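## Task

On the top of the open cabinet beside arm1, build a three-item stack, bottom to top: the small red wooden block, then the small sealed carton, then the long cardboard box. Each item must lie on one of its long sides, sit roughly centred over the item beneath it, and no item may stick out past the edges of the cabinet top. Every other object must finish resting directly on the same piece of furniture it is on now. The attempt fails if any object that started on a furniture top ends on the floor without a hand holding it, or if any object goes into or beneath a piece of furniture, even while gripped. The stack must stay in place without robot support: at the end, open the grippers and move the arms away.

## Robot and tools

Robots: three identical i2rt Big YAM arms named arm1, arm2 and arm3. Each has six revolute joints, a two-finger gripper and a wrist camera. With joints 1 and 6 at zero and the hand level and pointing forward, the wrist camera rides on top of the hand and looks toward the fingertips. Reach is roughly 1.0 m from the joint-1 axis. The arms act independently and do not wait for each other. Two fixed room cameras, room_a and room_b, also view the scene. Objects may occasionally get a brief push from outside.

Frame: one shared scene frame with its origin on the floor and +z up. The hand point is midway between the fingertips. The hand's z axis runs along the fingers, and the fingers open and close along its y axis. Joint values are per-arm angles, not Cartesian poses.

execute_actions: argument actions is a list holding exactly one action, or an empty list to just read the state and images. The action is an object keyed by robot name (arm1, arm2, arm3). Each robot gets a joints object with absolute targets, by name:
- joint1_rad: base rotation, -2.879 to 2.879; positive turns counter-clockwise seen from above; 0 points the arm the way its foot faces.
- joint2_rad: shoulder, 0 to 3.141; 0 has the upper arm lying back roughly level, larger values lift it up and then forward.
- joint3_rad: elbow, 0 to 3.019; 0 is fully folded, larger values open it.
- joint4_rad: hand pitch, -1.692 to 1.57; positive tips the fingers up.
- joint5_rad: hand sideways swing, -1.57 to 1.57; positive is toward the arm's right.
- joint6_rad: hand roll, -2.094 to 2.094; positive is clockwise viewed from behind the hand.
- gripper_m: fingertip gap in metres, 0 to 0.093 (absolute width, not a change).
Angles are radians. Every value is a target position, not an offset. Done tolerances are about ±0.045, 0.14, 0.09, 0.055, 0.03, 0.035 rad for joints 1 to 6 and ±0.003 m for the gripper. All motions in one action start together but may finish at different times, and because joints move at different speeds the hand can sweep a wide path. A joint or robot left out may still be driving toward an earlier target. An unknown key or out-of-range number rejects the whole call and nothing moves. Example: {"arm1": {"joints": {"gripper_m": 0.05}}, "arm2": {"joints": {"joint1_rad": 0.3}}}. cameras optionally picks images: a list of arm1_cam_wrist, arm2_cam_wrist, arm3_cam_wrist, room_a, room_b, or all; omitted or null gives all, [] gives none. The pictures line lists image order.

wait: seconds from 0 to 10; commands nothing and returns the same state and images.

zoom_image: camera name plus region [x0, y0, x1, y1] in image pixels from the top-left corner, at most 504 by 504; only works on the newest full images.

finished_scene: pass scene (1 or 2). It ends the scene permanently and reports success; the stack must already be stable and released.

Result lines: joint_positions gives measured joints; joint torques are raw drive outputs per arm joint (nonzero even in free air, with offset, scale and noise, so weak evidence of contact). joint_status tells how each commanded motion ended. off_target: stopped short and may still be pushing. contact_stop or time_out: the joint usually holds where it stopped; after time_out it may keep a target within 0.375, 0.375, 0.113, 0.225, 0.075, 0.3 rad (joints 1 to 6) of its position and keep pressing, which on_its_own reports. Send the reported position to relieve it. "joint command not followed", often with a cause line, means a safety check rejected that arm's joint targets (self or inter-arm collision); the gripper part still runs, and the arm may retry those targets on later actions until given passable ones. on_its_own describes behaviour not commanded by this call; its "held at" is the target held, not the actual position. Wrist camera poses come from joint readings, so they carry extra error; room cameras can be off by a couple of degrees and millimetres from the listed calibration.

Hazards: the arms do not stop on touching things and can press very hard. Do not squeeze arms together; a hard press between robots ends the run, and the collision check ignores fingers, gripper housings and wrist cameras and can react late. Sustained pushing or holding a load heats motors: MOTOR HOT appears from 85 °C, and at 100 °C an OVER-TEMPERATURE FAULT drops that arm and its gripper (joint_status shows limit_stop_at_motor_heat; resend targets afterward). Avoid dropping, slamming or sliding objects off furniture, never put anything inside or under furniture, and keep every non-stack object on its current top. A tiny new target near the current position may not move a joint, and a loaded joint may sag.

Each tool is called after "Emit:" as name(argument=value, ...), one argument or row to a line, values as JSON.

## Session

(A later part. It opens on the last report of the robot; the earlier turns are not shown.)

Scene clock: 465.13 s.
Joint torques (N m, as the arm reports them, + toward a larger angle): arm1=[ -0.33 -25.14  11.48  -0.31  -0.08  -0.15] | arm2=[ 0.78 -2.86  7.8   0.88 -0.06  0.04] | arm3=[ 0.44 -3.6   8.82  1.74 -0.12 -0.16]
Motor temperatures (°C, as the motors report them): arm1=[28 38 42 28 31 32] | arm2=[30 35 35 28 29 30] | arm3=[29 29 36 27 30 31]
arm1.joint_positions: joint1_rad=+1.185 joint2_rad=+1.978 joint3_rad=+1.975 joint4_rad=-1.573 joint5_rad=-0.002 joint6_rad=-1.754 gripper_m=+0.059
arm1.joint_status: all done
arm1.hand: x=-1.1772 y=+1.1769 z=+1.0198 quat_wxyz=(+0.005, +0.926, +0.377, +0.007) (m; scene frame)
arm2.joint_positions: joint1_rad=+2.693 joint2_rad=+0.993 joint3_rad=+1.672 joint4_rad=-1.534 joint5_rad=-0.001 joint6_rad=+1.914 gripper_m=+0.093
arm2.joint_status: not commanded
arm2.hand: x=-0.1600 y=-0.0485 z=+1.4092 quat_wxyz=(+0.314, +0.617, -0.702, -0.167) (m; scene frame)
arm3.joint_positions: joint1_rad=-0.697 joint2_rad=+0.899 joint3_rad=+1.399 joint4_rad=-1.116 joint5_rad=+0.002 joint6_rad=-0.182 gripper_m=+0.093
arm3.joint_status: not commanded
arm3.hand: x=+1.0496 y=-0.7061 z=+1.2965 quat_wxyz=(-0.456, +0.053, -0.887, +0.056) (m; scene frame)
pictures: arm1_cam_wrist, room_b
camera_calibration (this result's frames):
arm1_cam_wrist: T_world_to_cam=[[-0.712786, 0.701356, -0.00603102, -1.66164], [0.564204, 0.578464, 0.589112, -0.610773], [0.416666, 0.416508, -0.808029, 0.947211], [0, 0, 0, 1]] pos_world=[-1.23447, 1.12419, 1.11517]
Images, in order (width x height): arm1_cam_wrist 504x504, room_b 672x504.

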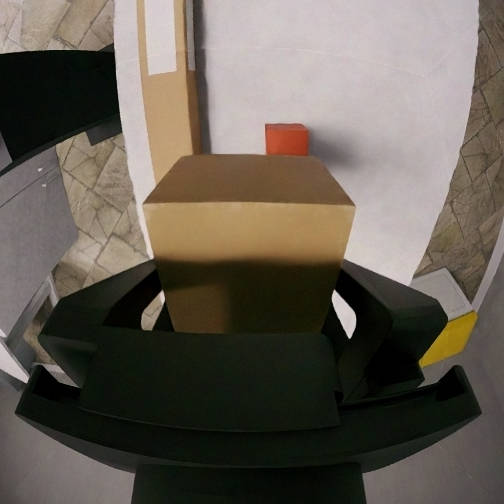

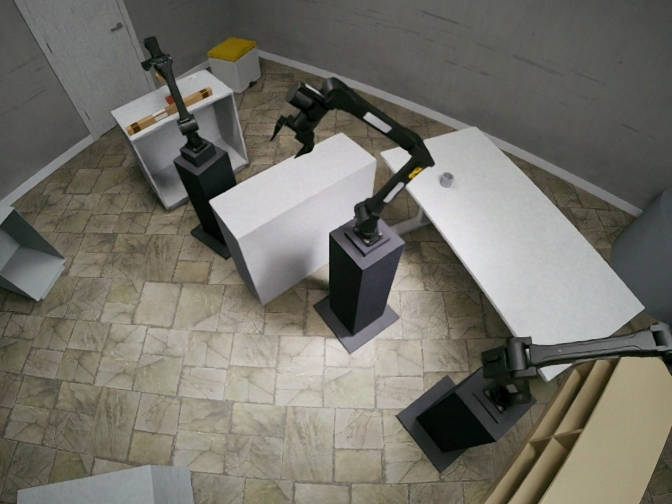

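Emit:
execute_actions(
  actions=[
    {"arm1": {"joints": {"joint2_rad": 2.14, "joint3_rad": 2.045, "joint4_rad": -1.432}}},
  ],
  cameras=["arm1_cam_wrist"],
)

Scene clock: 477.80 s.
Joint torques (N m, as the arm reports them, + toward a larger angle): arm1=[ -0.36 -28.11  11.76   0.23  -0.09  -0.14] | arm2=[ 0.95 -2.33  8.05  0.96 -0.09  0.06] | arm3=[-0.29 -2.95  9.04  1.76 -0.12 -0.22]
Motor temperatures (°C, as the motors report them): arm1=[28 38 42 28 31 32] | arm2=[30 35 35 28 29 30] | arm3=[29 28 36 27 30 31]
arm1.joint_positions: joint1_rad=+1.185 joint2_rad=+2.165 joint3_rad=+2.016 joint4_rad=-1.438 joint5_rad=-0.002 joint6_rad=-1.755 gripper_m=+0.059
arm1.joint_status: all done
arm1.hand: x=-1.2026 y=+1.2175 z=+0.9187 quat_wxyz=(+0.011, +0.926, +0.377, +0.008) (m; scene frame)
arm2.joint_positions: joint1_rad=+2.693 joint2_rad=+0.993 joint3_rad=+1.672 joint4_rad=-1.534 joint5_rad=-0.001 joint6_rad=+1.914 gripper_m=+0.093
arm2.joint_status: not commanded
arm2.hand: x=-0.1600 y=-0.0485 z=+1.4092 quat_wxyz=(+0.314, +0.617, -0.702, -0.167) (m; scene frame)
arm3.joint_positions: joint1_rad=-0.697 joint2_rad=+0.899 joint3_rad=+1.399 joint4_rad=-1.116 joint5_rad=+0.002 joint6_rad=-0.182 gripper_m=+0.093
arm3.joint_status: not commanded
arm3.hand: x=+1.0496 y=-0.7061 z=+1.2965 quat_wxyz=(-0.456, +0.053, -0.887, +0.056) (m; scene frame)
pictures: arm1_cam_wrist
camera_calibration (this result's frames):
arm1_cam_wrist: T_world_to_cam=[[-0.712858, 0.701087, -0.017613, -1.69801], [0.560214, 0.584368, 0.58709, -0.570437], [0.421893, 0.408644, -0.80933, 0.876214], [0, 0, 0, 1]] pos_world=[-1.26055, 1.16574, 1.01414]
Images, in order (width x height): arm1_cam_wrist 504x504.

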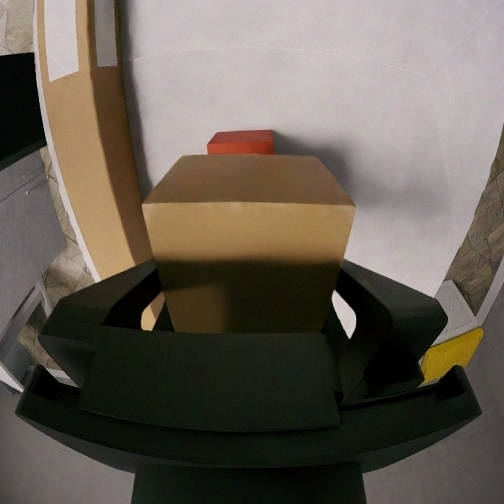

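Emit:
zoom_image(
  camera="arm1_cam_wrist",
  region=[170, 100, 330, 220],
)

Region (170, 100, 330, 220) of arm1_cam_wrist's 504x504 image, scaled by 3.150, with more detail than that image has; it fills the top 378 rows of this view, and the rest is white.

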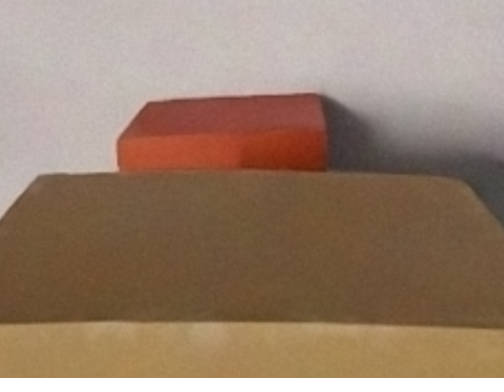

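Emit:
execute_actions(
  actions=[
    {"arm1": {"joints": {"joint1_rad": 1.192, "joint2_rad": 2.17, "joint3_rad": 1.91, "joint4_rad": -1.29}}},
  ],
  cameras=["arm1_cam_wrist", "room_a", "room_b"],
)

Scene clock: 498.10 s.
Joint torques (N m, as the arm reports them, + toward a larger angle): arm1=[  0.66 -27.34   9.94   0.35  -0.09  -0.14] | arm2=[ 1.16 -2.84  7.99  0.84 -0.04  0.05] | arm3=[ 0.35 -3.14  8.97  1.72 -0.11 -0.17]
Motor temperatures (°C, as the motors report them): arm1=[28 39 43 28 31 32] | arm2=[30 34 35 28 29 30] | arm3=[29 28 36 27 30 31]
arm1.joint_positions: joint1_rad=+1.185 joint2_rad=+2.187 joint3_rad=+1.897 joint4_rad=-1.298 joint5_rad=-0.002 joint6_rad=-1.755 gripper_m=+0.059
arm1.joint_status: all done
arm1.hand: x=-1.1984 y=+1.2128 z=+0.8601 quat_wxyz=(+0.011, +0.926, +0.377, +0.009) (m; scene frame)
arm2.joint_positions: joint1_rad=+2.693 joint2_rad=+0.993 joint3_rad=+1.672 joint4_rad=-1.534 joint5_rad=-0.001 joint6_rad=+1.914 gripper_m=+0.093
arm2.joint_status: not commanded
arm2.hand: x=-0.1600 y=-0.0485 z=+1.4092 quat_wxyz=(+0.314, +0.617, -0.702, -0.167) (m; scene frame)
arm3.joint_positions: joint1_rad=-0.697 joint2_rad=+0.899 joint3_rad=+1.399 joint4_rad=-1.116 joint5_rad=+0.002 joint6_rad=-0.182 gripper_m=+0.093
arm3.joint_status: not commanded
arm3.hand: x=+1.0496 y=-0.7061 z=+1.2965 quat_wxyz=(-0.456, +0.053, -0.887, +0.056) (m; scene frame)
pictures: arm1_cam_wrist, room_a, room_b
camera_calibration (this result's frames):
arm1_cam_wrist: T_world_to_cam=[[-0.71285, 0.701085, -0.0179865, -1.69238], [0.560092, 0.584552, 0.587023, -0.535949], [0.422067, 0.408386, -0.80937, 0.829592], [0, 0, 0, 1]] pos_world=[-1.25638, 1.161, 0.955622]
Images, in order (width x height): arm1_cam_wrist 504x504, room_a 672x504, room_b 672x504.

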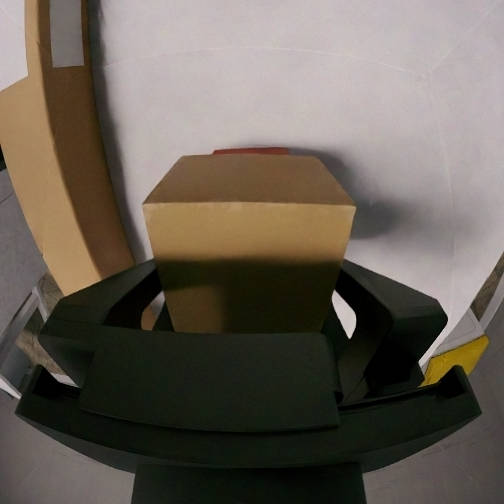

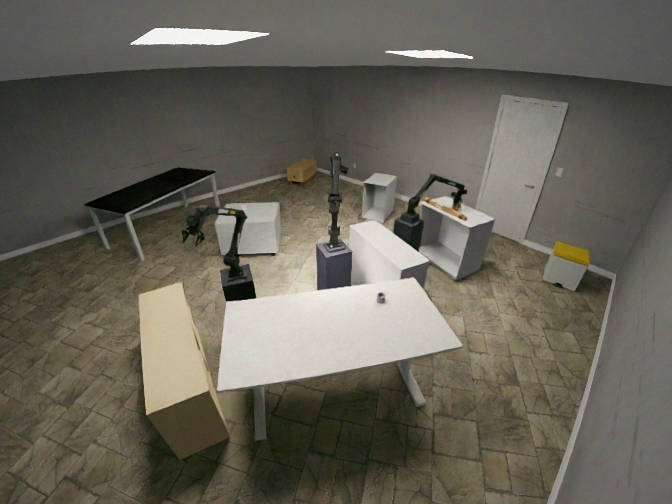

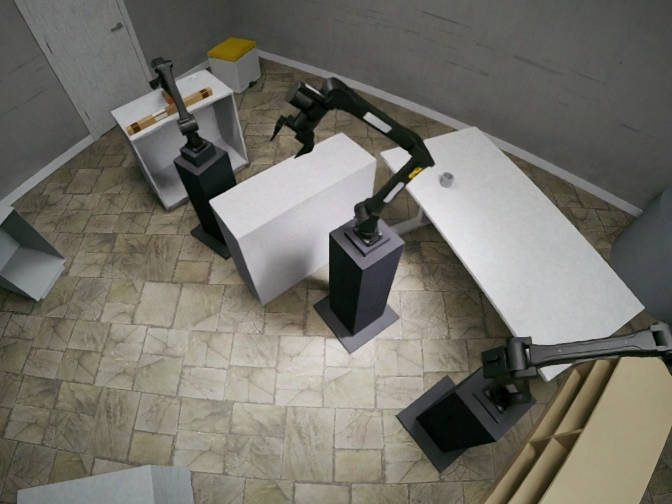

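Emit:
execute_actions(
  actions=[
    {"arm1": {"joints": {"joint1_rad": 1.2, "joint2_rad": 2.19, "joint4_rad": -1.28}}},
  ],
  cameras=["arm1_cam_wrist"],
)

Scene clock: 503.03 s.
Joint torques (N m, as the arm reports them, + toward a larger angle): arm1=[  1.16 -25.29   9.98   0.32  -0.09  -0.14] | arm2=[ 0.89 -2.78  8.05  0.94 -0.08  0.04] | arm3=[ 0.08 -3.24  9.03  1.65 -0.11 -0.17]
Motor temperatures (°C, as the motors report them): arm1=[28 39 42 28 31 32] | arm2=[30 34 35 28 29 30] | arm3=[29 28 36 27 30 31]
arm1.joint_positions: joint1_rad=+1.189 joint2_rad=+2.187 joint3_rad=+1.897 joint4_rad=-1.288 joint5_rad=-0.002 joint6_rad=-1.755 gripper_m=+0.059
arm1.joint_status: all done
arm1.hand: x=-1.2018 y=+1.2132 z=+0.8601 quat_wxyz=(+0.007, +0.925, +0.379, +0.008) (m; scene frame)
arm2.joint_positions: joint1_rad=+2.693 joint2_rad=+0.993 joint3_rad=+1.672 joint4_rad=-1.534 joint5_rad=-0.001 joint6_rad=+1.914 gripper_m=+0.093
arm2.joint_status: not commanded
arm2.hand: x=-0.1600 y=-0.0485 z=+1.4092 quat_wxyz=(+0.314, +0.617, -0.702, -0.167) (m; scene frame)
arm3.joint_positions: joint1_rad=-0.697 joint2_rad=+0.899 joint3_rad=+1.399 joint4_rad=-1.116 joint5_rad=+0.002 joint6_rad=-0.182 gripper_m=+0.093
arm3.joint_status: not commanded
arm3.hand: x=+1.0496 y=-0.7061 z=+1.2965 quat_wxyz=(-0.456, +0.053, -0.887, +0.056) (m; scene frame)
pictures: arm1_cam_wrist
camera_calibration (this result's frames):
arm1_cam_wrist: T_world_to_cam=[[-0.715679, 0.698371, -0.00906896, -1.70287], [0.560791, 0.582332, 0.58856, -0.532092], [0.416314, 0.416134, -0.808403, 0.813596], [0, 0, 0, 1]] pos_world=[-1.25903, 1.16052, 0.955438]
Images, in order (width x height): arm1_cam_wrist 504x504.

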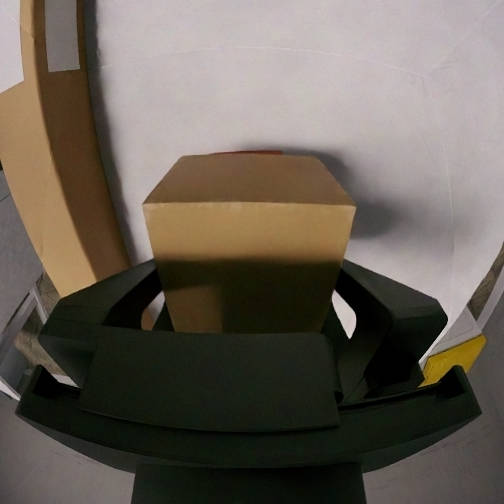

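Emit:
execute_actions(
  actions=[
    {"arm1": {"joints": {"joint2_rad": 2.215}}},
  ],
  cameras=["arm1_cam_wrist"],
)

Scene clock: 505.90 s.
Joint torques (N m, as the arm reports them, + toward a larger angle): arm1=[  0.93 -23.82   9.97   0.21  -0.07  -0.14] | arm2=[ 1.23 -2.66  8.    0.75 -0.06  0.07] | arm3=[ 0.47 -3.45  8.89  1.5  -0.12 -0.23]
Motor temperatures (°C, as the motors report them): arm1=[28 39 42 28 31 32] | arm2=[30 34 35 28 29 30] | arm3=[29 28 37 27 30 31]
arm1.joint_positions: joint1_rad=+1.189 joint2_rad=+2.195 joint3_rad=+1.897 joint4_rad=-1.286 joint5_rad=-0.003 joint6_rad=-1.755 gripper_m=+0.059
arm1.joint_status: all done
arm1.hand: x=-1.2018 y=+1.2131 z=+0.8547 quat_wxyz=(+0.010, +0.925, +0.379, +0.008) (m; scene frame)
arm2.joint_positions: joint1_rad=+2.693 joint2_rad=+0.993 joint3_rad=+1.672 joint4_rad=-1.534 joint5_rad=-0.001 joint6_rad=+1.914 gripper_m=+0.093
arm2.joint_status: not commanded
arm2.hand: x=-0.1600 y=-0.0485 z=+1.4092 quat_wxyz=(+0.314, +0.617, -0.702, -0.167) (m; scene frame)
arm3.joint_positions: joint1_rad=-0.697 joint2_rad=+0.899 joint3_rad=+1.399 joint4_rad=-1.116 joint5_rad=+0.002 joint6_rad=-0.182 gripper_m=+0.093
arm3.joint_status: not commanded
arm3.hand: x=+1.0496 y=-0.7061 z=+1.2965 quat_wxyz=(-0.456, +0.053, -0.887, +0.056) (m; scene frame)
pictures: arm1_cam_wrist
camera_calibration (this result's frames):
arm1_cam_wrist: T_world_to_cam=[[-0.715848, 0.698105, -0.0145193, -1.69802], [0.559116, 0.585535, 0.586973, -0.53341], [0.41827, 0.412066, -0.809476, 0.817511], [0, 0, 0, 1]] pos_world=[-1.25923, 1.16086, 0.950199]
Images, in order (width x height): arm1_cam_wrist 504x504.

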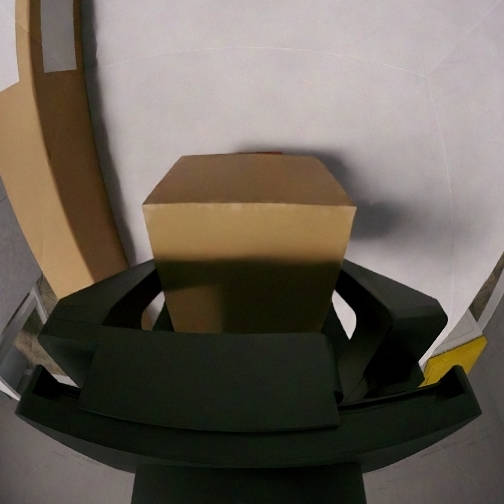

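Emit:
execute_actions(
  actions=[
    {"arm1": {"joints": {"joint2_rad": 2.192, "gripper_m": 0.093}}},
  ],
  cameras=["arm1_cam_wrist"],
)

Scene clock: 507.80 s.
Joint torques (N m, as the arm reports them, + toward a larger angle): arm1=[  1.15 -25.63  10.03   0.16  -0.07  -0.14] | arm2=[ 1.26 -2.89  7.92  0.88 -0.09  0.05] | arm3=[ 0.4  -3.04  9.11  1.72 -0.11 -0.2 ]
Motor temperatures (°C, as the motors report them): arm1=[28 39 42 28 31 32] | arm2=[30 34 35 28 29 30] | arm3=[29 28 37 27 30 31]
arm1.joint_positions: joint1_rad=+1.189 joint2_rad=+2.195 joint3_rad=+1.897 joint4_rad=-1.286 joint5_rad=-0.003 joint6_rad=-1.755 gripper_m=+0.093
arm1.joint_status: all done
arm1.hand: x=-1.2018 y=+1.2131 z=+0.8549 quat_wxyz=(+0.009, +0.925, +0.379, +0.008) (m; scene frame)
arm2.joint_positions: joint1_rad=+2.693 joint2_rad=+0.993 joint3_rad=+1.672 joint4_rad=-1.534 joint5_rad=-0.001 joint6_rad=+1.914 gripper_m=+0.093
arm2.joint_status: not commanded
arm2.hand: x=-0.1600 y=-0.0485 z=+1.4092 quat_wxyz=(+0.314, +0.617, -0.702, -0.167) (m; scene frame)
arm3.joint_positions: joint1_rad=-0.697 joint2_rad=+0.899 joint3_rad=+1.399 joint4_rad=-1.116 joint5_rad=+0.002 joint6_rad=-0.182 gripper_m=+0.093
arm3.joint_status: not commanded
arm3.hand: x=+1.0496 y=-0.7061 z=+1.2965 quat_wxyz=(-0.456, +0.053, -0.887, +0.056) (m; scene frame)
pictures: arm1_cam_wrist
camera_calibration (this result's frames):
arm1_cam_wrist: T_world_to_cam=[[-0.715855, 0.698105, -0.0141458, -1.69839], [0.559238, 0.585353, 0.587039, -0.533245], [0.418095, 0.412324, -0.809435, 0.817147], [0, 0, 0, 1]] pos_world=[-1.25923, 1.16086, 0.950438]
Images, in order (width x height): arm1_cam_wrist 504x504.

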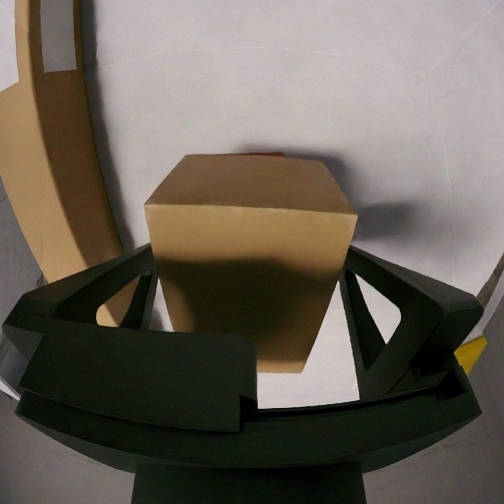

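Emit:
execute_actions(
  actions=[
    {"arm1": {"joints": {"joint2_rad": 1.93, "joint4_rad": -1.52}}},
  ],
  cameras=["arm1_cam_wrist"],
)

Scene clock: 521.03 s.
Joint torques (N m, as the arm reports them, + toward a larger angle): arm1=[  1.04 -23.38  10.81  -0.21  -0.09  -0.13] | arm2=[ 0.67 -2.7   7.93  0.91 -0.07  0.05] | arm3=[ 0.42 -3.02  8.86  1.73 -0.15 -0.18]
Motor temperatures (°C, as the motors report them): arm1=[28 39 42 28 31 32] | arm2=[30 34 35 28 29 30] | arm3=[29 28 37 27 30 31]
arm1.joint_positions: joint1_rad=+1.189 joint2_rad=+1.939 joint3_rad=+1.893 joint4_rad=-1.515 joint5_rad=-0.002 joint6_rad=-1.755 gripper_m=+0.093
arm1.joint_status: all done
arm1.hand: x=-1.1738 y=+1.1679 z=+1.0114 quat_wxyz=(-0.002, +0.925, +0.379, +0.006) (m; scene frame)
arm2.joint_positions: joint1_rad=+2.693 joint2_rad=+0.993 joint3_rad=+1.672 joint4_rad=-1.534 joint5_rad=-0.001 joint6_rad=+1.914 gripper_m=+0.093
arm2.joint_status: not commanded
arm2.hand: x=-0.1600 y=-0.0485 z=+1.4092 quat_wxyz=(+0.314, +0.617, -0.702, -0.167) (m; scene frame)
arm3.joint_positions: joint1_rad=-0.697 joint2_rad=+0.899 joint3_rad=+1.399 joint4_rad=-1.116 joint5_rad=+0.002 joint6_rad=-0.182 gripper_m=+0.093
arm3.joint_status: not commanded
arm3.hand: x=+1.0496 y=-0.7061 z=+1.2965 quat_wxyz=(-0.456, +0.053, -0.887, +0.056) (m; scene frame)
pictures: arm1_cam_wrist
camera_calibration (this result's frames):
arm1_cam_wrist: T_world_to_cam=[[-0.716124, 0.697915, 0.0089324, -1.66802], [0.56665, 0.573867, 0.591256, -0.596412], [0.407521, 0.428475, -0.806434, 0.916486], [0, 0, 0, 1]] pos_world=[-1.23004, 1.11371, 1.10662]
Images, in order (width x height): arm1_cam_wrist 504x504.

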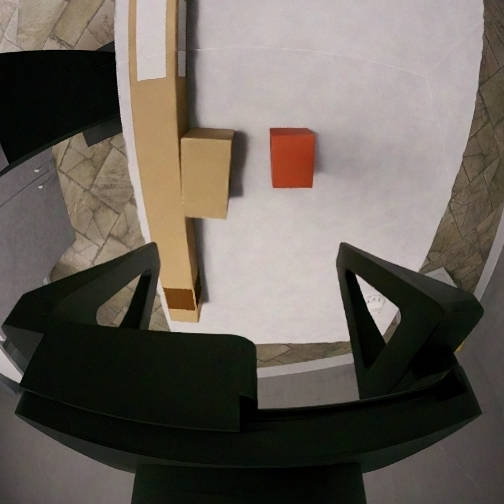

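Emit:
execute_actions(
  actions=[],
  cameras=["arm1_cam_wrist", "room_a", "room_b"],
)

Emit:
zoom_image(
  camera="room_b",
  region=[100, 50, 250, 160],
)

Emit:
zoom_image(
  camera="arm1_cam_wrist",
  region=[100, 80, 340, 340],
)

Scene clock: 525.47 s.
Joint torques (N m, as the arm reports them, + toward a larger angle): arm1=[  1.06 -23.38  10.75  -0.2   -0.09  -0.14] | arm2=[ 1.19 -3.28  7.99  0.76 -0.07  0.04] | arm3=[-0.32 -3.07  8.81  1.57 -0.16 -0.21]
Motor temperatures (°C, as the motors report them): arm1=[28 39 42 28 31 32] | arm2=[30 34 35 28 29 30] | arm3=[29 28 37 27 30 31]
arm1.joint_positions: joint1_rad=+1.189 joint2_rad=+1.939 joint3_rad=+1.893 joint4_rad=-1.515 joint5_rad=-0.002 joint6_rad=-1.755 gripper_m=+0.093
arm1.joint_status: all done
arm1.hand: x=-1.1738 y=+1.1679 z=+1.0114 quat_wxyz=(-0.002, +0.925, +0.379, +0.006) (m; scene frame)
arm2.joint_positions: joint1_rad=+2.693 joint2_rad=+0.993 joint3_rad=+1.672 joint4_rad=-1.534 joint5_rad=-0.001 joint6_rad=+1.914 gripper_m=+0.093
arm2.joint_status: not commanded
arm2.hand: x=-0.1600 y=-0.0485 z=+1.4092 quat_wxyz=(+0.314, +0.617, -0.702, -0.167) (m; scene frame)
arm3.joint_positions: joint1_rad=-0.697 joint2_rad=+0.899 joint3_rad=+1.399 joint4_rad=-1.116 joint5_rad=+0.002 joint6_rad=-0.182 gripper_m=+0.093
arm3.joint_status: not commanded
arm3.hand: x=+1.0496 y=-0.7061 z=+1.2965 quat_wxyz=(-0.456, +0.053, -0.887, +0.056) (m; scene frame)
pictures: arm1_cam_wrist, room_a, room_b
camera_calibration (this result's frames):
arm1_cam_wrist: T_world_to_cam=[[-0.716124, 0.697915, 0.0089324, -1.66802], [0.56665, 0.573867, 0.591256, -0.596412], [0.407521, 0.428475, -0.806434, 0.916486], [0, 0, 0, 1]] pos_world=[-1.23004, 1.11371, 1.10662]
Images, in order (width x height): arm1_cam_wrist 504x504, room_a 672x504, room_b 672x504.

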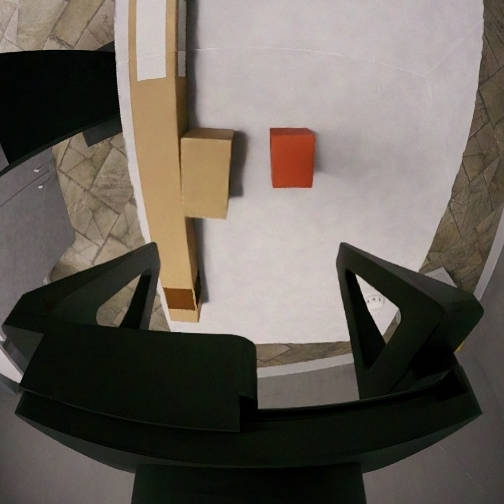

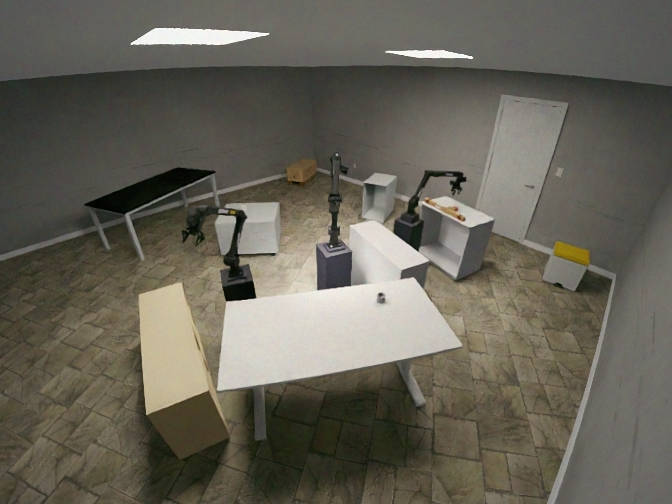

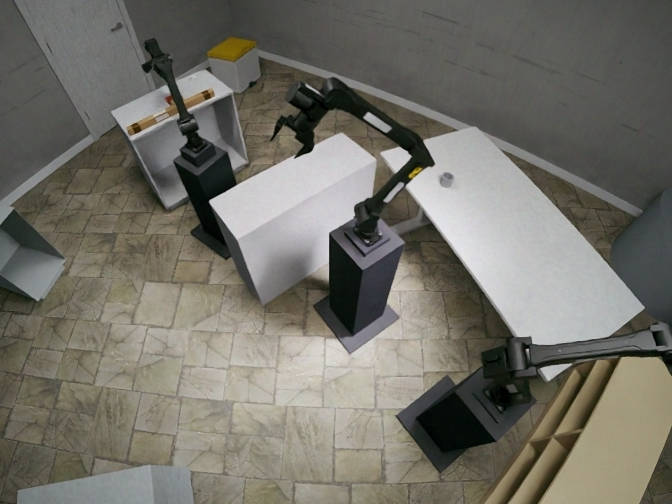

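Region (100, 50, 250, 160) of room_b's 672x504 image, scaled by 3.360, with more detail than that image has; it fills the top 370 rows of this view, and the rest is white.

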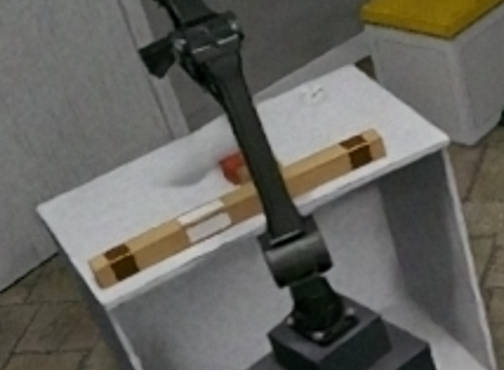

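Region (100, 80, 340, 340) of arm1_cam_wrist's 504x504 image, scaled by 1.938, with more detail than that image has; it fills the left 465 columns of this view, and the rest is white.

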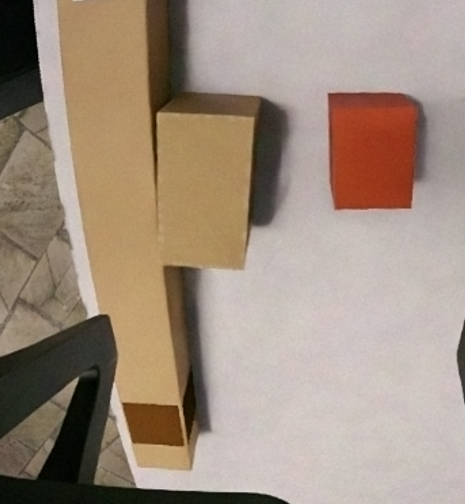

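Emit:
execute_actions(
  actions=[
    {"arm1": {"joints": {"joint1_rad": 1.29, "joint2_rad": 1.788, "joint3_rad": 1.275, "joint4_rad": -1.03, "joint6_rad": -1.655}}},
  ],
  cameras=["arm1_cam_wrist"],
)

Scene clock: 565.63 s.
Joint torques (N m, as the arm reports them, + toward a larger angle): arm1=[ -0.51 -20.1    9.27   0.32  -0.14   0.12] | arm2=[ 0.79 -2.57  8.09  0.87 -0.07  0.05] | arm3=[ 0.84 -2.57  8.89  1.66 -0.18 -0.2 ]
Motor temperatures (°C, as the motors report them): arm1=[28 39 42 28 31 32] | arm2=[30 34 35 28 29 30] | arm3=[29 28 37 27 30 31]
arm1.joint_positions: joint1_rad=+1.299 joint2_rad=+1.806 joint3_rad=+1.259 joint4_rad=-1.038 joint5_rad=+0.000 joint6_rad=-1.669 gripper_m=+0.093
arm1.joint_status: all done
arm1.hand: x=-1.1550 y=+1.0464 z=+0.8542 quat_wxyz=(+0.010, +0.921, +0.390, +0.010) (m; scene frame)
arm2.joint_positions: joint1_rad=+2.693 joint2_rad=+0.993 joint3_rad=+1.672 joint4_rad=-1.534 joint5_rad=-0.001 joint6_rad=+1.914 gripper_m=+0.093
arm2.joint_status: not commanded
arm2.hand: x=-0.1600 y=-0.0485 z=+1.4092 quat_wxyz=(+0.314, +0.617, -0.702, -0.167) (m; scene frame)
arm3.joint_positions: joint1_rad=-0.697 joint2_rad=+0.899 joint3_rad=+1.399 joint4_rad=-1.116 joint5_rad=+0.002 joint6_rad=-0.182 gripper_m=+0.093
arm3.joint_status: not commanded
arm3.hand: x=+1.0496 y=-0.7061 z=+1.2965 quat_wxyz=(-0.456, +0.053, -0.887, +0.056) (m; scene frame)
pictures: arm1_cam_wrist
camera_calibration (this result's frames):
arm1_cam_wrist: T_world_to_cam=[[-0.732405, 0.680675, -0.0162597, -1.54758], [0.542882, 0.598219, 0.589417, -0.495785], [0.410929, 0.422865, -0.807665, 0.844922], [0, 0, 0, 1]] pos_world=[-1.2115, 0.992698, 0.949475]
Images, in order (width x height): arm1_cam_wrist 504x504.

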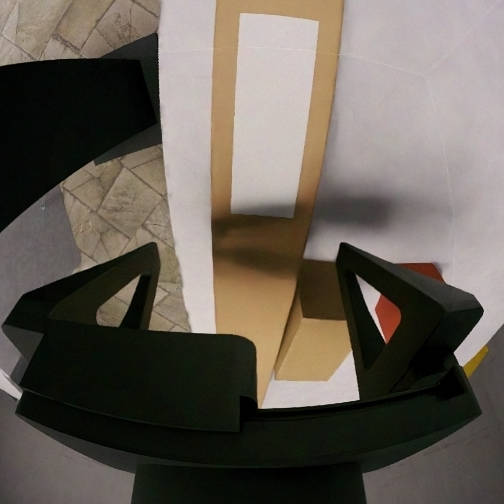

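Emit:
execute_actions(
  actions=[
    {"arm1": {"joints": {"joint2_rad": 1.86, "joint3_rad": 1.237, "joint4_rad": -0.918, "joint6_rad": -1.59}}},
  ],
  cameras=["arm1_cam_wrist"],
)

Scene clock: 572.37 s.
Joint torques (N m, as the arm reports them, + toward a larger angle): arm1=[ -0.55 -19.65   7.88   0.37  -0.14   0.15] | arm2=[ 0.93 -2.83  7.98  0.91 -0.08  0.06] | arm3=[-0.08 -2.88  8.97  1.56 -0.13 -0.19]
Motor temperatures (°C, as the motors report them): arm1=[28 39 42 28 31 32] | arm2=[30 34 35 28 29 30] | arm3=[29 28 37 27 30 31]
arm1.joint_positions: joint1_rad=+1.299 joint2_rad=+1.865 joint3_rad=+1.231 joint4_rad=-0.926 joint5_rad=+0.000 joint6_rad=-1.604 gripper_m=+0.093
arm1.joint_status: all done
arm1.hand: x=-1.1597 y=+1.0526 z=+0.8164 quat_wxyz=(-0.002, +0.933, +0.360, +0.006) (m; scene frame)
arm2.joint_positions: joint1_rad=+2.693 joint2_rad=+0.993 joint3_rad=+1.672 joint4_rad=-1.534 joint5_rad=-0.001 joint6_rad=+1.914 gripper_m=+0.093
arm2.joint_status: not commanded
arm2.hand: x=-0.1600 y=-0.0485 z=+1.4092 quat_wxyz=(+0.314, +0.617, -0.702, -0.167) (m; scene frame)
arm3.joint_positions: joint1_rad=-0.697 joint2_rad=+0.899 joint3_rad=+1.399 joint4_rad=-1.116 joint5_rad=+0.002 joint6_rad=-0.182 gripper_m=+0.093
arm3.joint_status: not commanded
arm3.hand: x=+1.0496 y=-0.7061 z=+1.2965 quat_wxyz=(-0.456, +0.053, -0.887, +0.056) (m; scene frame)
pictures: arm1_cam_wrist
camera_calibration (this result's frames):
arm1_cam_wrist: T_world_to_cam=[[-0.687046, 0.72656, 0.00879784, -1.57203], [0.58923, 0.550018, 0.591851, -0.372226], [0.425176, 0.411813, -0.806, 0.840472], [0, 0, 0, 1]] pos_world=[-1.21808, 1.00079, 0.911552]
Images, in order (width x height): arm1_cam_wrist 504x504.

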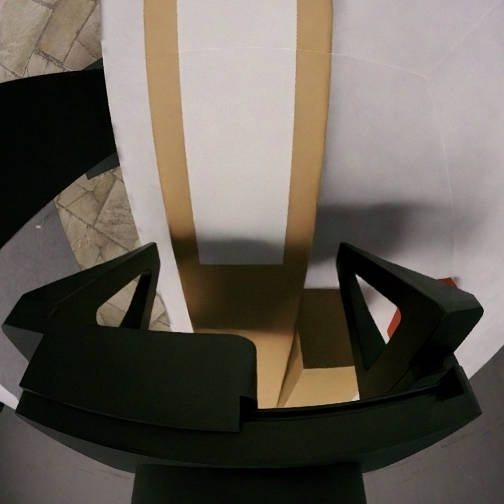

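Emit:
execute_actions(
  actions=[
    {"arm1": {"joints": {"gripper_m": 0.035}}},
  ],
  cameras=[],
)

Emit:
execute_actions(
  actions=[
    {"arm1": {"joints": {"joint2_rad": 1.785}}},
  ],
  cameras=[],
)

Emit:
execute_actions(
  actions=[
    {"arm1": {"joints": {"joint3_rad": 1.16, "joint6_rad": -1.645}}},
  ],
  cameras=["arm1_cam_wrist", "room_b"],
)

Scene clock: 578.87 s.
Joint torques (N m, as the arm reports them, + toward a larger angle): arm1=[ -0.52 -19.44   7.99   0.36  -0.14   0.12] | arm2=[ 1.28 -2.45  7.94  0.77 -0.08  0.05] | arm3=[ 0.06 -3.09  8.97  1.74 -0.12 -0.21]
Motor temperatures (°C, as the motors report them): arm1=[28 38 41 28 31 32] | arm2=[30 34 35 28 29 30] | arm3=[29 28 37 27 30 31]
arm1.joint_positions: joint1_rad=+1.299 joint2_rad=+1.865 joint3_rad=+1.231 joint4_rad=-0.926 joint5_rad=+0.000 joint6_rad=-1.603 gripper_m=+0.049
arm1.joint_status: gripper_m off_target (ended at +0.049, target +0.035)
arm1.hand: x=-1.1597 y=+1.0527 z=+0.8164 quat_wxyz=(-0.002, +0.933, +0.360, +0.006) (m; scene frame)
arm2.joint_positions: joint1_rad=+2.693 joint2_rad=+0.993 joint3_rad=+1.672 joint4_rad=-1.534 joint5_rad=-0.001 joint6_rad=+1.914 gripper_m=+0.093
arm2.joint_status: not commanded
arm2.hand: x=-0.1600 y=-0.0485 z=+1.4092 quat_wxyz=(+0.314, +0.617, -0.702, -0.167) (m; scene frame)
arm3.joint_positions: joint1_rad=-0.697 joint2_rad=+0.899 joint3_rad=+1.399 joint4_rad=-1.116 joint5_rad=+0.002 joint6_rad=-0.182 gripper_m=+0.093
arm3.joint_status: not commanded
arm3.hand: x=+1.0496 y=-0.7061 z=+1.2965 quat_wxyz=(-0.456, +0.053, -0.887, +0.056) (m; scene frame)
pictures: none
No camera images: the call's "cameras" was empty. Leave "cameras" out to get every camera's image.

Scene clock: 579.80 s.
Joint torques (N m, as the arm reports them, + toward a larger angle): arm1=[ -0.58 -18.84   8.74   0.39  -0.14   0.11] | arm2=[ 0.84 -2.47  8.01  0.84 -0.05  0.03] | arm3=[-0.03 -3.15  9.07  1.71 -0.15 -0.19]
Motor temperatures (°C, as the motors report them): arm1=[28 38 41 28 31 32] | arm2=[30 34 35 28 29 30] | arm3=[29 28 37 27 30 31]
arm1.joint_positions: joint1_rad=+1.299 joint2_rad=+1.790 joint3_rad=+1.228 joint4_rad=-0.926 joint5_rad=+0.000 joint6_rad=-1.602 gripper_m=+0.049
arm1.joint_status: all done
arm1.hand: x=-1.1650 y=+1.0582 z=+0.8526 quat_wxyz=(-0.037, +0.933, +0.359, -0.006) (m; scene frame)
arm2.joint_positions: joint1_rad=+2.693 joint2_rad=+0.993 joint3_rad=+1.672 joint4_rad=-1.534 joint5_rad=-0.001 joint6_rad=+1.914 gripper_m=+0.093
arm2.joint_status: not commanded
arm2.hand: x=-0.1600 y=-0.0485 z=+1.4092 quat_wxyz=(+0.314, +0.617, -0.702, -0.167) (m; scene frame)
arm3.joint_positions: joint1_rad=-0.697 joint2_rad=+0.899 joint3_rad=+1.399 joint4_rad=-1.116 joint5_rad=+0.002 joint6_rad=-0.182 gripper_m=+0.093
arm3.joint_status: not commanded
arm3.hand: x=+1.0496 y=-0.7061 z=+1.2965 quat_wxyz=(-0.456, +0.053, -0.887, +0.056) (m; scene frame)
pictures: none
No camera images: the call's "cameras" was empty. Leave "cameras" out to get every camera's image.

Scene clock: 580.57 s.
Joint torques (N m, as the arm reports them, + toward a larger angle): arm1=[ -0.55 -18.33   8.46   0.24  -0.14  -0.17] | arm2=[ 1.02 -2.36  7.93  0.77 -0.1   0.04] | arm3=[ 0.15 -2.62  8.94  1.61 -0.11 -0.17]
Motor temperatures (°C, as the motors report them): arm1=[28 38 41 28 31 32] | arm2=[30 34 35 28 29 30] | arm3=[29 28 37 27 30 31]
arm1.joint_positions: joint1_rad=+1.299 joint2_rad=+1.790 joint3_rad=+1.147 joint4_rad=-0.922 joint5_rad=+0.000 joint6_rad=-1.631 gripper_m=+0.049
arm1.joint_status: all done
arm1.hand: x=-1.1410 y=+1.0305 z=+0.8267 quat_wxyz=(+0.000, +0.928, +0.373, +0.007) (m; scene frame)
arm2.joint_positions: joint1_rad=+2.693 joint2_rad=+0.993 joint3_rad=+1.672 joint4_rad=-1.534 joint5_rad=-0.001 joint6_rad=+1.914 gripper_m=+0.093
arm2.joint_status: not commanded
arm2.hand: x=-0.1600 y=-0.0485 z=+1.4092 quat_wxyz=(+0.314, +0.617, -0.702, -0.167) (m; scene frame)
arm3.joint_positions: joint1_rad=-0.697 joint2_rad=+0.899 joint3_rad=+1.399 joint4_rad=-1.116 joint5_rad=+0.002 joint6_rad=-0.182 gripper_m=+0.093
arm3.joint_status: not commanded
arm3.hand: x=+1.0496 y=-0.7061 z=+1.2965 quat_wxyz=(-0.456, +0.053, -0.887, +0.056) (m; scene frame)
pictures: arm1_cam_wrist, room_b
camera_calibration (this result's frames):
arm1_cam_wrist: T_world_to_cam=[[-0.706184, 0.70801, 0.00503925, -1.54281], [0.572915, 0.567226, 0.591627, -0.413235], [0.41602, 0.420685, -0.806196, 0.83049], [0, 0, 0, 1]] pos_world=[-1.19826, 0.977352, 0.921793]
Images, in order (width x height): arm1_cam_wrist 504x504, room_b 672x504.

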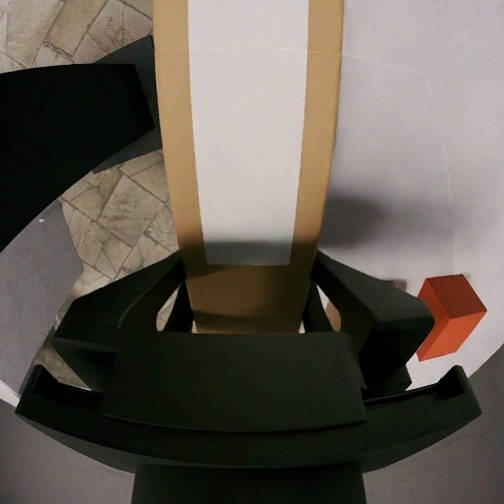

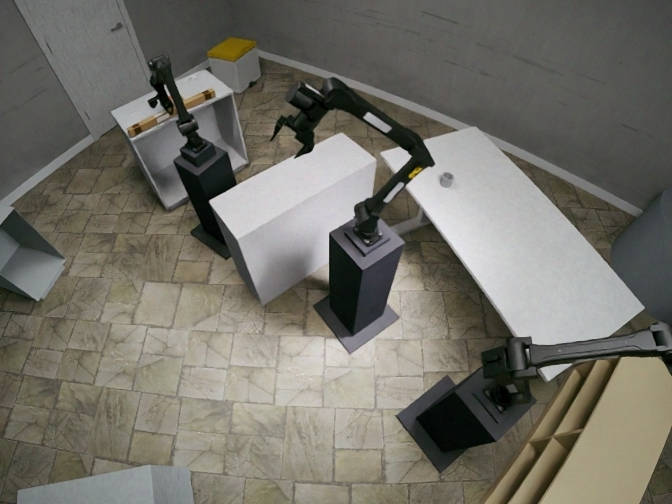

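Emit:
execute_actions(
  actions=[
    {"arm1": {"joints": {"joint2_rad": 1.825, "joint4_rad": -0.89}}},
  ],
  cameras=["arm1_cam_wrist"],
)

Scene clock: 583.53 s.
Joint torques (N m, as the arm reports them, + toward a larger angle): arm1=[ -0.57 -17.02   8.36   0.26  -0.14  -0.14] | arm2=[ 1.02 -2.19  8.06  0.86 -0.06  0.04] | arm3=[-0.22 -3.41  8.94  1.72 -0.1  -0.18]
Motor temperatures (°C, as the motors report them): arm1=[28 38 41 28 31 32] | arm2=[30 34 35 28 29 30] | arm3=[29 28 37 27 30 31]
arm1.joint_positions: joint1_rad=+1.299 joint2_rad=+1.814 joint3_rad=+1.147 joint4_rad=-0.895 joint5_rad=+0.000 joint6_rad=-1.632 gripper_m=+0.049
arm1.joint_status: all done
arm1.hand: x=-1.1431 y=+1.0331 z=+0.8153 quat_wxyz=(-0.001, +0.928, +0.373, +0.006) (m; scene frame)
arm2.joint_positions: joint1_rad=+2.693 joint2_rad=+0.993 joint3_rad=+1.672 joint4_rad=-1.534 joint5_rad=-0.001 joint6_rad=+1.914 gripper_m=+0.093
arm2.joint_status: not commanded
arm2.hand: x=-0.1600 y=-0.0485 z=+1.4092 quat_wxyz=(+0.314, +0.617, -0.702, -0.167) (m; scene frame)
arm3.joint_positions: joint1_rad=-0.697 joint2_rad=+0.899 joint3_rad=+1.399 joint4_rad=-1.116 joint5_rad=+0.002 joint6_rad=-0.182 gripper_m=+0.093
arm3.joint_status: not commanded
arm3.hand: x=+1.0496 y=-0.7061 z=+1.2965 quat_wxyz=(-0.456, +0.053, -0.887, +0.056) (m; scene frame)
pictures: arm1_cam_wrist
camera_calibration (this result's frames):
arm1_cam_wrist: T_world_to_cam=[[-0.706734, 0.707445, 0.00693077, -1.54767], [0.573196, 0.566823, 0.591742, -0.40621], [0.414697, 0.422177, -0.806097, 0.817957], [0, 0, 0, 1]] pos_world=[-1.20016, 0.979815, 0.910451]
Images, in order (width x height): arm1_cam_wrist 504x504.

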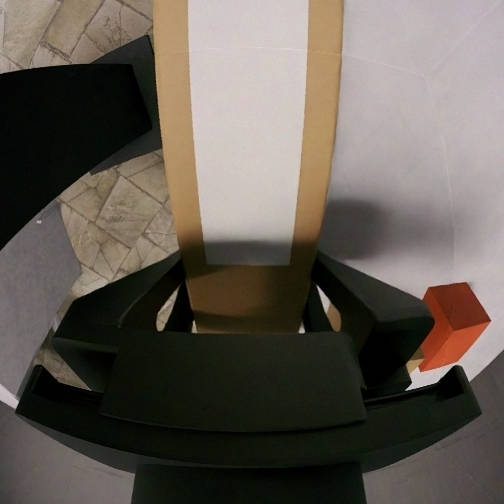

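Emit:
execute_actions(
  actions=[
    {"arm1": {"joints": {"joint2_rad": 1.81, "gripper_m": 0.093}}},
  ],
  cameras=[],
)

Emit:
execute_actions(
  actions=[
    {"arm1": {"joints": {"joint2_rad": 1.70}}},
  ],
  cameras=["arm1_cam_wrist"],
)

Scene clock: 586.67 s.
Joint torques (N m, as the arm reports them, + toward a larger angle): arm1=[ -0.54 -18.29   8.38   0.26  -0.14  -0.14] | arm2=[ 0.88 -2.94  8.06  0.79 -0.05  0.04] | arm3=[ 0.15 -3.5   8.96  1.57 -0.12 -0.19]
Motor temperatures (°C, as the motors report them): arm1=[28 38 41 28 31 32] | arm2=[30 33 35 28 29 30] | arm3=[29 28 37 27 30 31]
arm1.joint_positions: joint1_rad=+1.299 joint2_rad=+1.814 joint3_rad=+1.147 joint4_rad=-0.895 joint5_rad=+0.000 joint6_rad=-1.632 gripper_m=+0.093
arm1.joint_status: all done
arm1.hand: x=-1.1431 y=+1.0331 z=+0.8153 quat_wxyz=(-0.001, +0.928, +0.373, +0.006) (m; scene frame)
arm2.joint_positions: joint1_rad=+2.693 joint2_rad=+0.993 joint3_rad=+1.672 joint4_rad=-1.534 joint5_rad=-0.001 joint6_rad=+1.914 gripper_m=+0.093
arm2.joint_status: not commanded
arm2.hand: x=-0.1600 y=-0.0485 z=+1.4092 quat_wxyz=(+0.314, +0.617, -0.702, -0.167) (m; scene frame)
arm3.joint_positions: joint1_rad=-0.697 joint2_rad=+0.899 joint3_rad=+1.399 joint4_rad=-1.116 joint5_rad=+0.002 joint6_rad=-0.182 gripper_m=+0.093
arm3.joint_status: not commanded
arm3.hand: x=+1.0496 y=-0.7061 z=+1.2965 quat_wxyz=(-0.456, +0.053, -0.887, +0.056) (m; scene frame)
pictures: none
No camera images: the call's "cameras" was empty. Leave "cameras" out to get every camera's image.

Scene clock: 587.60 s.
Joint torques (N m, as the arm reports them, + toward a larger angle): arm1=[ -0.51 -16.32   9.22   0.41  -0.14  -0.13] | arm2=[ 1.04 -2.4   7.97  0.91 -0.1   0.04] | arm3=[ 0.06 -3.78  8.88  1.74 -0.15 -0.18]
Motor temperatures (°C, as the motors report them): arm1=[28 38 41 28 31 32] | arm2=[30 33 35 28 29 30] | arm3=[29 28 37 27 30 31]
arm1.joint_positions: joint1_rad=+1.299 joint2_rad=+1.692 joint3_rad=+1.147 joint4_rad=-0.895 joint5_rad=+0.000 joint6_rad=-1.632 gripper_m=+0.093
arm1.joint_status: all done
arm1.hand: x=-1.1521 y=+1.0426 z=+0.8723 quat_wxyz=(-0.059, +0.926, +0.373, -0.013) (m; scene frame)
arm2.joint_positions: joint1_rad=+2.693 joint2_rad=+0.993 joint3_rad=+1.672 joint4_rad=-1.534 joint5_rad=-0.001 joint6_rad=+1.914 gripper_m=+0.093
arm2.joint_status: not commanded
arm2.hand: x=-0.1600 y=-0.0485 z=+1.4092 quat_wxyz=(+0.314, +0.617, -0.702, -0.167) (m; scene frame)
arm3.joint_positions: joint1_rad=-0.697 joint2_rad=+0.899 joint3_rad=+1.399 joint4_rad=-1.116 joint5_rad=+0.002 joint6_rad=-0.182 gripper_m=+0.093
arm3.joint_status: not commanded
arm3.hand: x=+1.0496 y=-0.7061 z=+1.2965 quat_wxyz=(-0.456, +0.053, -0.887, +0.056) (m; scene frame)
pictures: arm1_cam_wrist
camera_calibration (this result's frames):
arm1_cam_wrist: T_world_to_cam=[[-0.702758, 0.69971, 0.128596, -1.65469], [0.619184, 0.512548, 0.594899, -0.333294], [0.350345, 0.497695, -0.793447, 0.69969], [0, 0, 0, 1]] pos_world=[-1.20161, 0.9804, 0.966229]
Images, in order (width x height): arm1_cam_wrist 504x504.

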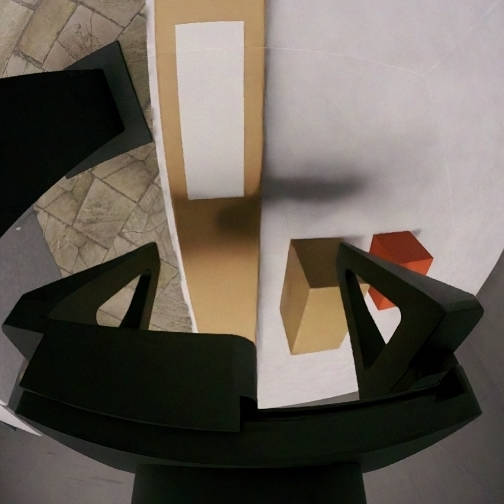

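Emit:
execute_actions(
  actions=[
    {"arm1": {"joints": {"joint1_rad": 1.148, "joint2_rad": 1.70, "joint3_rad": 1.645, "joint4_rad": -1.49, "joint6_rad": -1.80}}},
  ],
  cameras=[],
)

Emit:
execute_actions(
  actions=[
    {"arm1": {"joints": {"joint2_rad": 1.885, "joint4_rad": -1.28}}},
  ],
  cameras=["arm1_cam_wrist"],
)

Scene clock: 595.60 s.
Joint torques (N m, as the arm reports them, + toward a larger angle): arm1=[  0.87 -18.64  12.59  -0.29  -0.16  -0.12] | arm2=[ 0.76 -2.78  8.    0.7  -0.07  0.07] | arm3=[ 0.28 -3.14  8.93  1.53 -0.14 -0.18]
Motor temperatures (°C, as the motors report them): arm1=[28 38 41 28 31 32] | arm2=[30 33 35 28 29 30] | arm3=[29 28 37 27 30 31]
arm1.joint_positions: joint1_rad=+1.139 joint2_rad=+1.698 joint3_rad=+1.608 joint4_rad=-1.483 joint5_rad=+0.000 joint6_rad=-1.786 gripper_m=+0.093
arm1.joint_status: all done
arm1.hand: x=-1.1026 y=+1.1086 z=+1.0339 quat_wxyz=(+0.004, +0.929, +0.370, +0.008) (m; scene frame)
arm2.joint_positions: joint1_rad=+2.693 joint2_rad=+0.993 joint3_rad=+1.672 joint4_rad=-1.534 joint5_rad=-0.001 joint6_rad=+1.914 gripper_m=+0.093
arm2.joint_status: not commanded
arm2.hand: x=-0.1600 y=-0.0485 z=+1.4092 quat_wxyz=(+0.314, +0.617, -0.702, -0.167) (m; scene frame)
arm3.joint_positions: joint1_rad=-0.697 joint2_rad=+0.899 joint3_rad=+1.399 joint4_rad=-1.116 joint5_rad=+0.002 joint6_rad=-0.182 gripper_m=+0.093
arm3.joint_status: not commanded
arm3.hand: x=+1.0496 y=-0.7061 z=+1.2965 quat_wxyz=(-0.456, +0.053, -0.887, +0.056) (m; scene frame)
pictures: none
No camera images: the call's "cameras" was empty. Leave "cameras" out to get every camera's image.

Scene clock: 596.87 s.
Joint torques (N m, as the arm reports them, + toward a larger angle): arm1=[  0.9  -22.2   11.44   0.3   -0.16  -0.14] | arm2=[ 1.07 -2.4   8.06  0.8  -0.08  0.07] | arm3=[ 0.19 -3.12  8.97  1.6  -0.14 -0.15]
Motor temperatures (°C, as the motors report them): arm1=[28 38 41 28 31 32] | arm2=[30 33 35 28 29 30] | arm3=[29 28 37 27 30 31]
arm1.joint_positions: joint1_rad=+1.139 joint2_rad=+1.898 joint3_rad=+1.615 joint4_rad=-1.287 joint5_rad=+0.000 joint6_rad=-1.787 gripper_m=+0.093
arm1.joint_status: all done
arm1.hand: x=-1.1307 y=+1.1579 z=+0.9309 quat_wxyz=(+0.002, +0.929, +0.371, +0.008) (m; scene frame)
arm2.joint_positions: joint1_rad=+2.693 joint2_rad=+0.993 joint3_rad=+1.672 joint4_rad=-1.534 joint5_rad=-0.001 joint6_rad=+1.914 gripper_m=+0.093
arm2.joint_status: not commanded
arm2.hand: x=-0.1600 y=-0.0485 z=+1.4092 quat_wxyz=(+0.314, +0.617, -0.702, -0.167) (m; scene frame)
arm3.joint_positions: joint1_rad=-0.697 joint2_rad=+0.899 joint3_rad=+1.399 joint4_rad=-1.116 joint5_rad=+0.002 joint6_rad=-0.182 gripper_m=+0.093
arm3.joint_status: not commanded
arm3.hand: x=+1.0496 y=-0.7061 z=+1.2965 quat_wxyz=(-0.456, +0.053, -0.887, +0.056) (m; scene frame)
pictures: arm1_cam_wrist
camera_calibration (this result's frames):
arm1_cam_wrist: T_world_to_cam=[[-0.703161, 0.71103, -0.00101946, -1.62071], [0.572813, 0.567322, 0.591634, -0.553344], [0.421248, 0.41543, -0.806206, 0.868577], [0, 0, 0, 1]] pos_world=[-1.18854, 1.10546, 1.02598]
Images, in order (width x height): arm1_cam_wrist 504x504.

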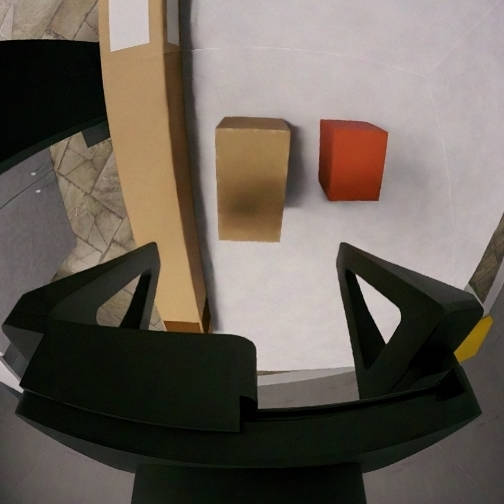

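Emit:
execute_actions(
  actions=[
    {"arm1": {"joints": {"joint2_rad": 1.958, "joint3_rad": 1.538, "joint4_rad": -1.12, "joint6_rad": -1.745, "gripper_m": 0.075}}},
  ],
  cameras=["arm1_cam_wrist"],
)

Scene clock: 602.33 s.
Joint torques (N m, as the arm reports them, + toward a larger angle): arm1=[  0.92 -23.12   9.27   0.33  -0.16   0.12] | arm2=[ 1.13 -2.76  7.94  0.92 -0.09  0.05] | arm3=[-0.09 -3.77  8.97  1.66 -0.13 -0.18]
Motor temperatures (°C, as the motors report them): arm1=[28 38 42 28 31 32] | arm2=[30 33 35 28 29 30] | arm3=[29 28 37 27 30 31]
arm1.joint_positions: joint1_rad=+1.139 joint2_rad=+1.974 joint3_rad=+1.527 joint4_rad=-1.128 joint5_rad=+0.000 joint6_rad=-1.759 gripper_m=+0.075
arm1.joint_status: all done
arm1.hand: x=-1.1302 y=+1.1592 z=+0.8573 quat_wxyz=(+0.005, +0.934, +0.358, +0.008) (m; scene frame)
arm2.joint_positions: joint1_rad=+2.693 joint2_rad=+0.993 joint3_rad=+1.672 joint4_rad=-1.534 joint5_rad=-0.001 joint6_rad=+1.914 gripper_m=+0.093
arm2.joint_status: not commanded
arm2.hand: x=-0.1600 y=-0.0485 z=+1.4092 quat_wxyz=(+0.314, +0.617, -0.702, -0.167) (m; scene frame)
arm3.joint_positions: joint1_rad=-0.697 joint2_rad=+0.899 joint3_rad=+1.399 joint4_rad=-1.116 joint5_rad=+0.002 joint6_rad=-0.182 gripper_m=+0.093
arm3.joint_status: not commanded
arm3.hand: x=+1.0496 y=-0.7061 z=+1.2965 quat_wxyz=(-0.456, +0.053, -0.887, +0.056) (m; scene frame)
pictures: arm1_cam_wrist
camera_calibration (this result's frames):
arm1_cam_wrist: T_world_to_cam=[[-0.683033, 0.730367, -0.00552369, -1.61719], [0.586925, 0.553357, 0.591028, -0.478179], [0.434724, 0.40045, -0.806632, 0.841518], [0, 0, 0, 1]] pos_world=[-1.18976, 1.10876, 0.95248]
Images, in order (width x height): arm1_cam_wrist 504x504.

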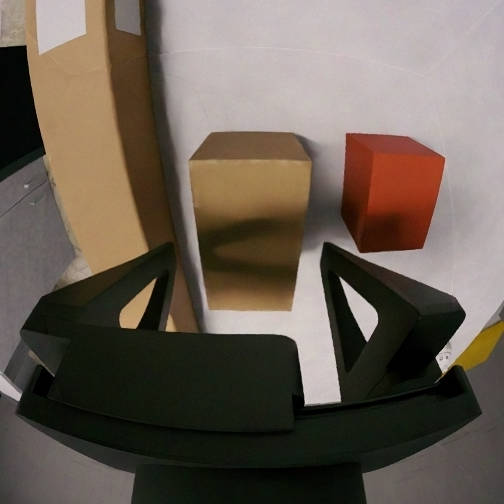

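Emit:
execute_actions(
  actions=[
    {"arm1": {"joints": {"joint2_rad": 2.035, "joint4_rad": -1.077}}},
  ],
  cameras=["arm1_cam_wrist"],
)

Scene clock: 607.17 s.
Joint torques (N m, as the arm reports them, + toward a larger angle): arm1=[  0.91 -22.79   8.94   0.18  -0.16   0.12] | arm2=[ 1.02 -2.82  8.11  0.74 -0.09  0.05] | arm3=[-0.04 -2.93  9.    1.67 -0.1  -0.2 ]
Motor temperatures (°C, as the motors report them): arm1=[28 38 42 28 31 32] | arm2=[30 33 35 28 29 30] | arm3=[29 28 37 27 30 31]
arm1.joint_positions: joint1_rad=+1.139 joint2_rad=+2.042 joint3_rad=+1.527 joint4_rad=-1.085 joint5_rad=+0.000 joint6_rad=-1.759 gripper_m=+0.075
arm1.joint_status: all done
arm1.hand: x=-1.1313 y=+1.1621 z=+0.8192 quat_wxyz=(+0.017, +0.934, +0.357, +0.010) (m; scene frame)
arm2.joint_positions: joint1_rad=+2.693 joint2_rad=+0.993 joint3_rad=+1.672 joint4_rad=-1.534 joint5_rad=-0.001 joint6_rad=+1.914 gripper_m=+0.093
arm2.joint_status: not commanded
arm2.hand: x=-0.1600 y=-0.0485 z=+1.4092 quat_wxyz=(+0.314, +0.617, -0.702, -0.167) (m; scene frame)
arm3.joint_positions: joint1_rad=-0.697 joint2_rad=+0.899 joint3_rad=+1.399 joint4_rad=-1.116 joint5_rad=+0.002 joint6_rad=-0.182 gripper_m=+0.093
arm3.joint_status: not commanded
arm3.hand: x=+1.0496 y=-0.7061 z=+1.2965 quat_wxyz=(-0.456, +0.053, -0.887, +0.056) (m; scene frame)
pictures: arm1_cam_wrist
camera_calibration (this result's frames):
arm1_cam_wrist: T_world_to_cam=[[-0.682265, 0.730499, -0.029775, -1.59963], [0.579785, 0.565414, 0.586648, -0.475062], [0.445381, 0.382986, -0.809295, 0.844579], [0, 0, 0, 1]] pos_world=[-1.1921, 1.11367, 0.914579]
Images, in order (width x height): arm1_cam_wrist 504x504.

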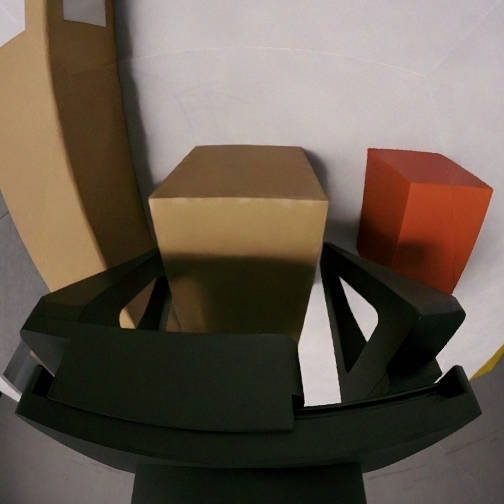

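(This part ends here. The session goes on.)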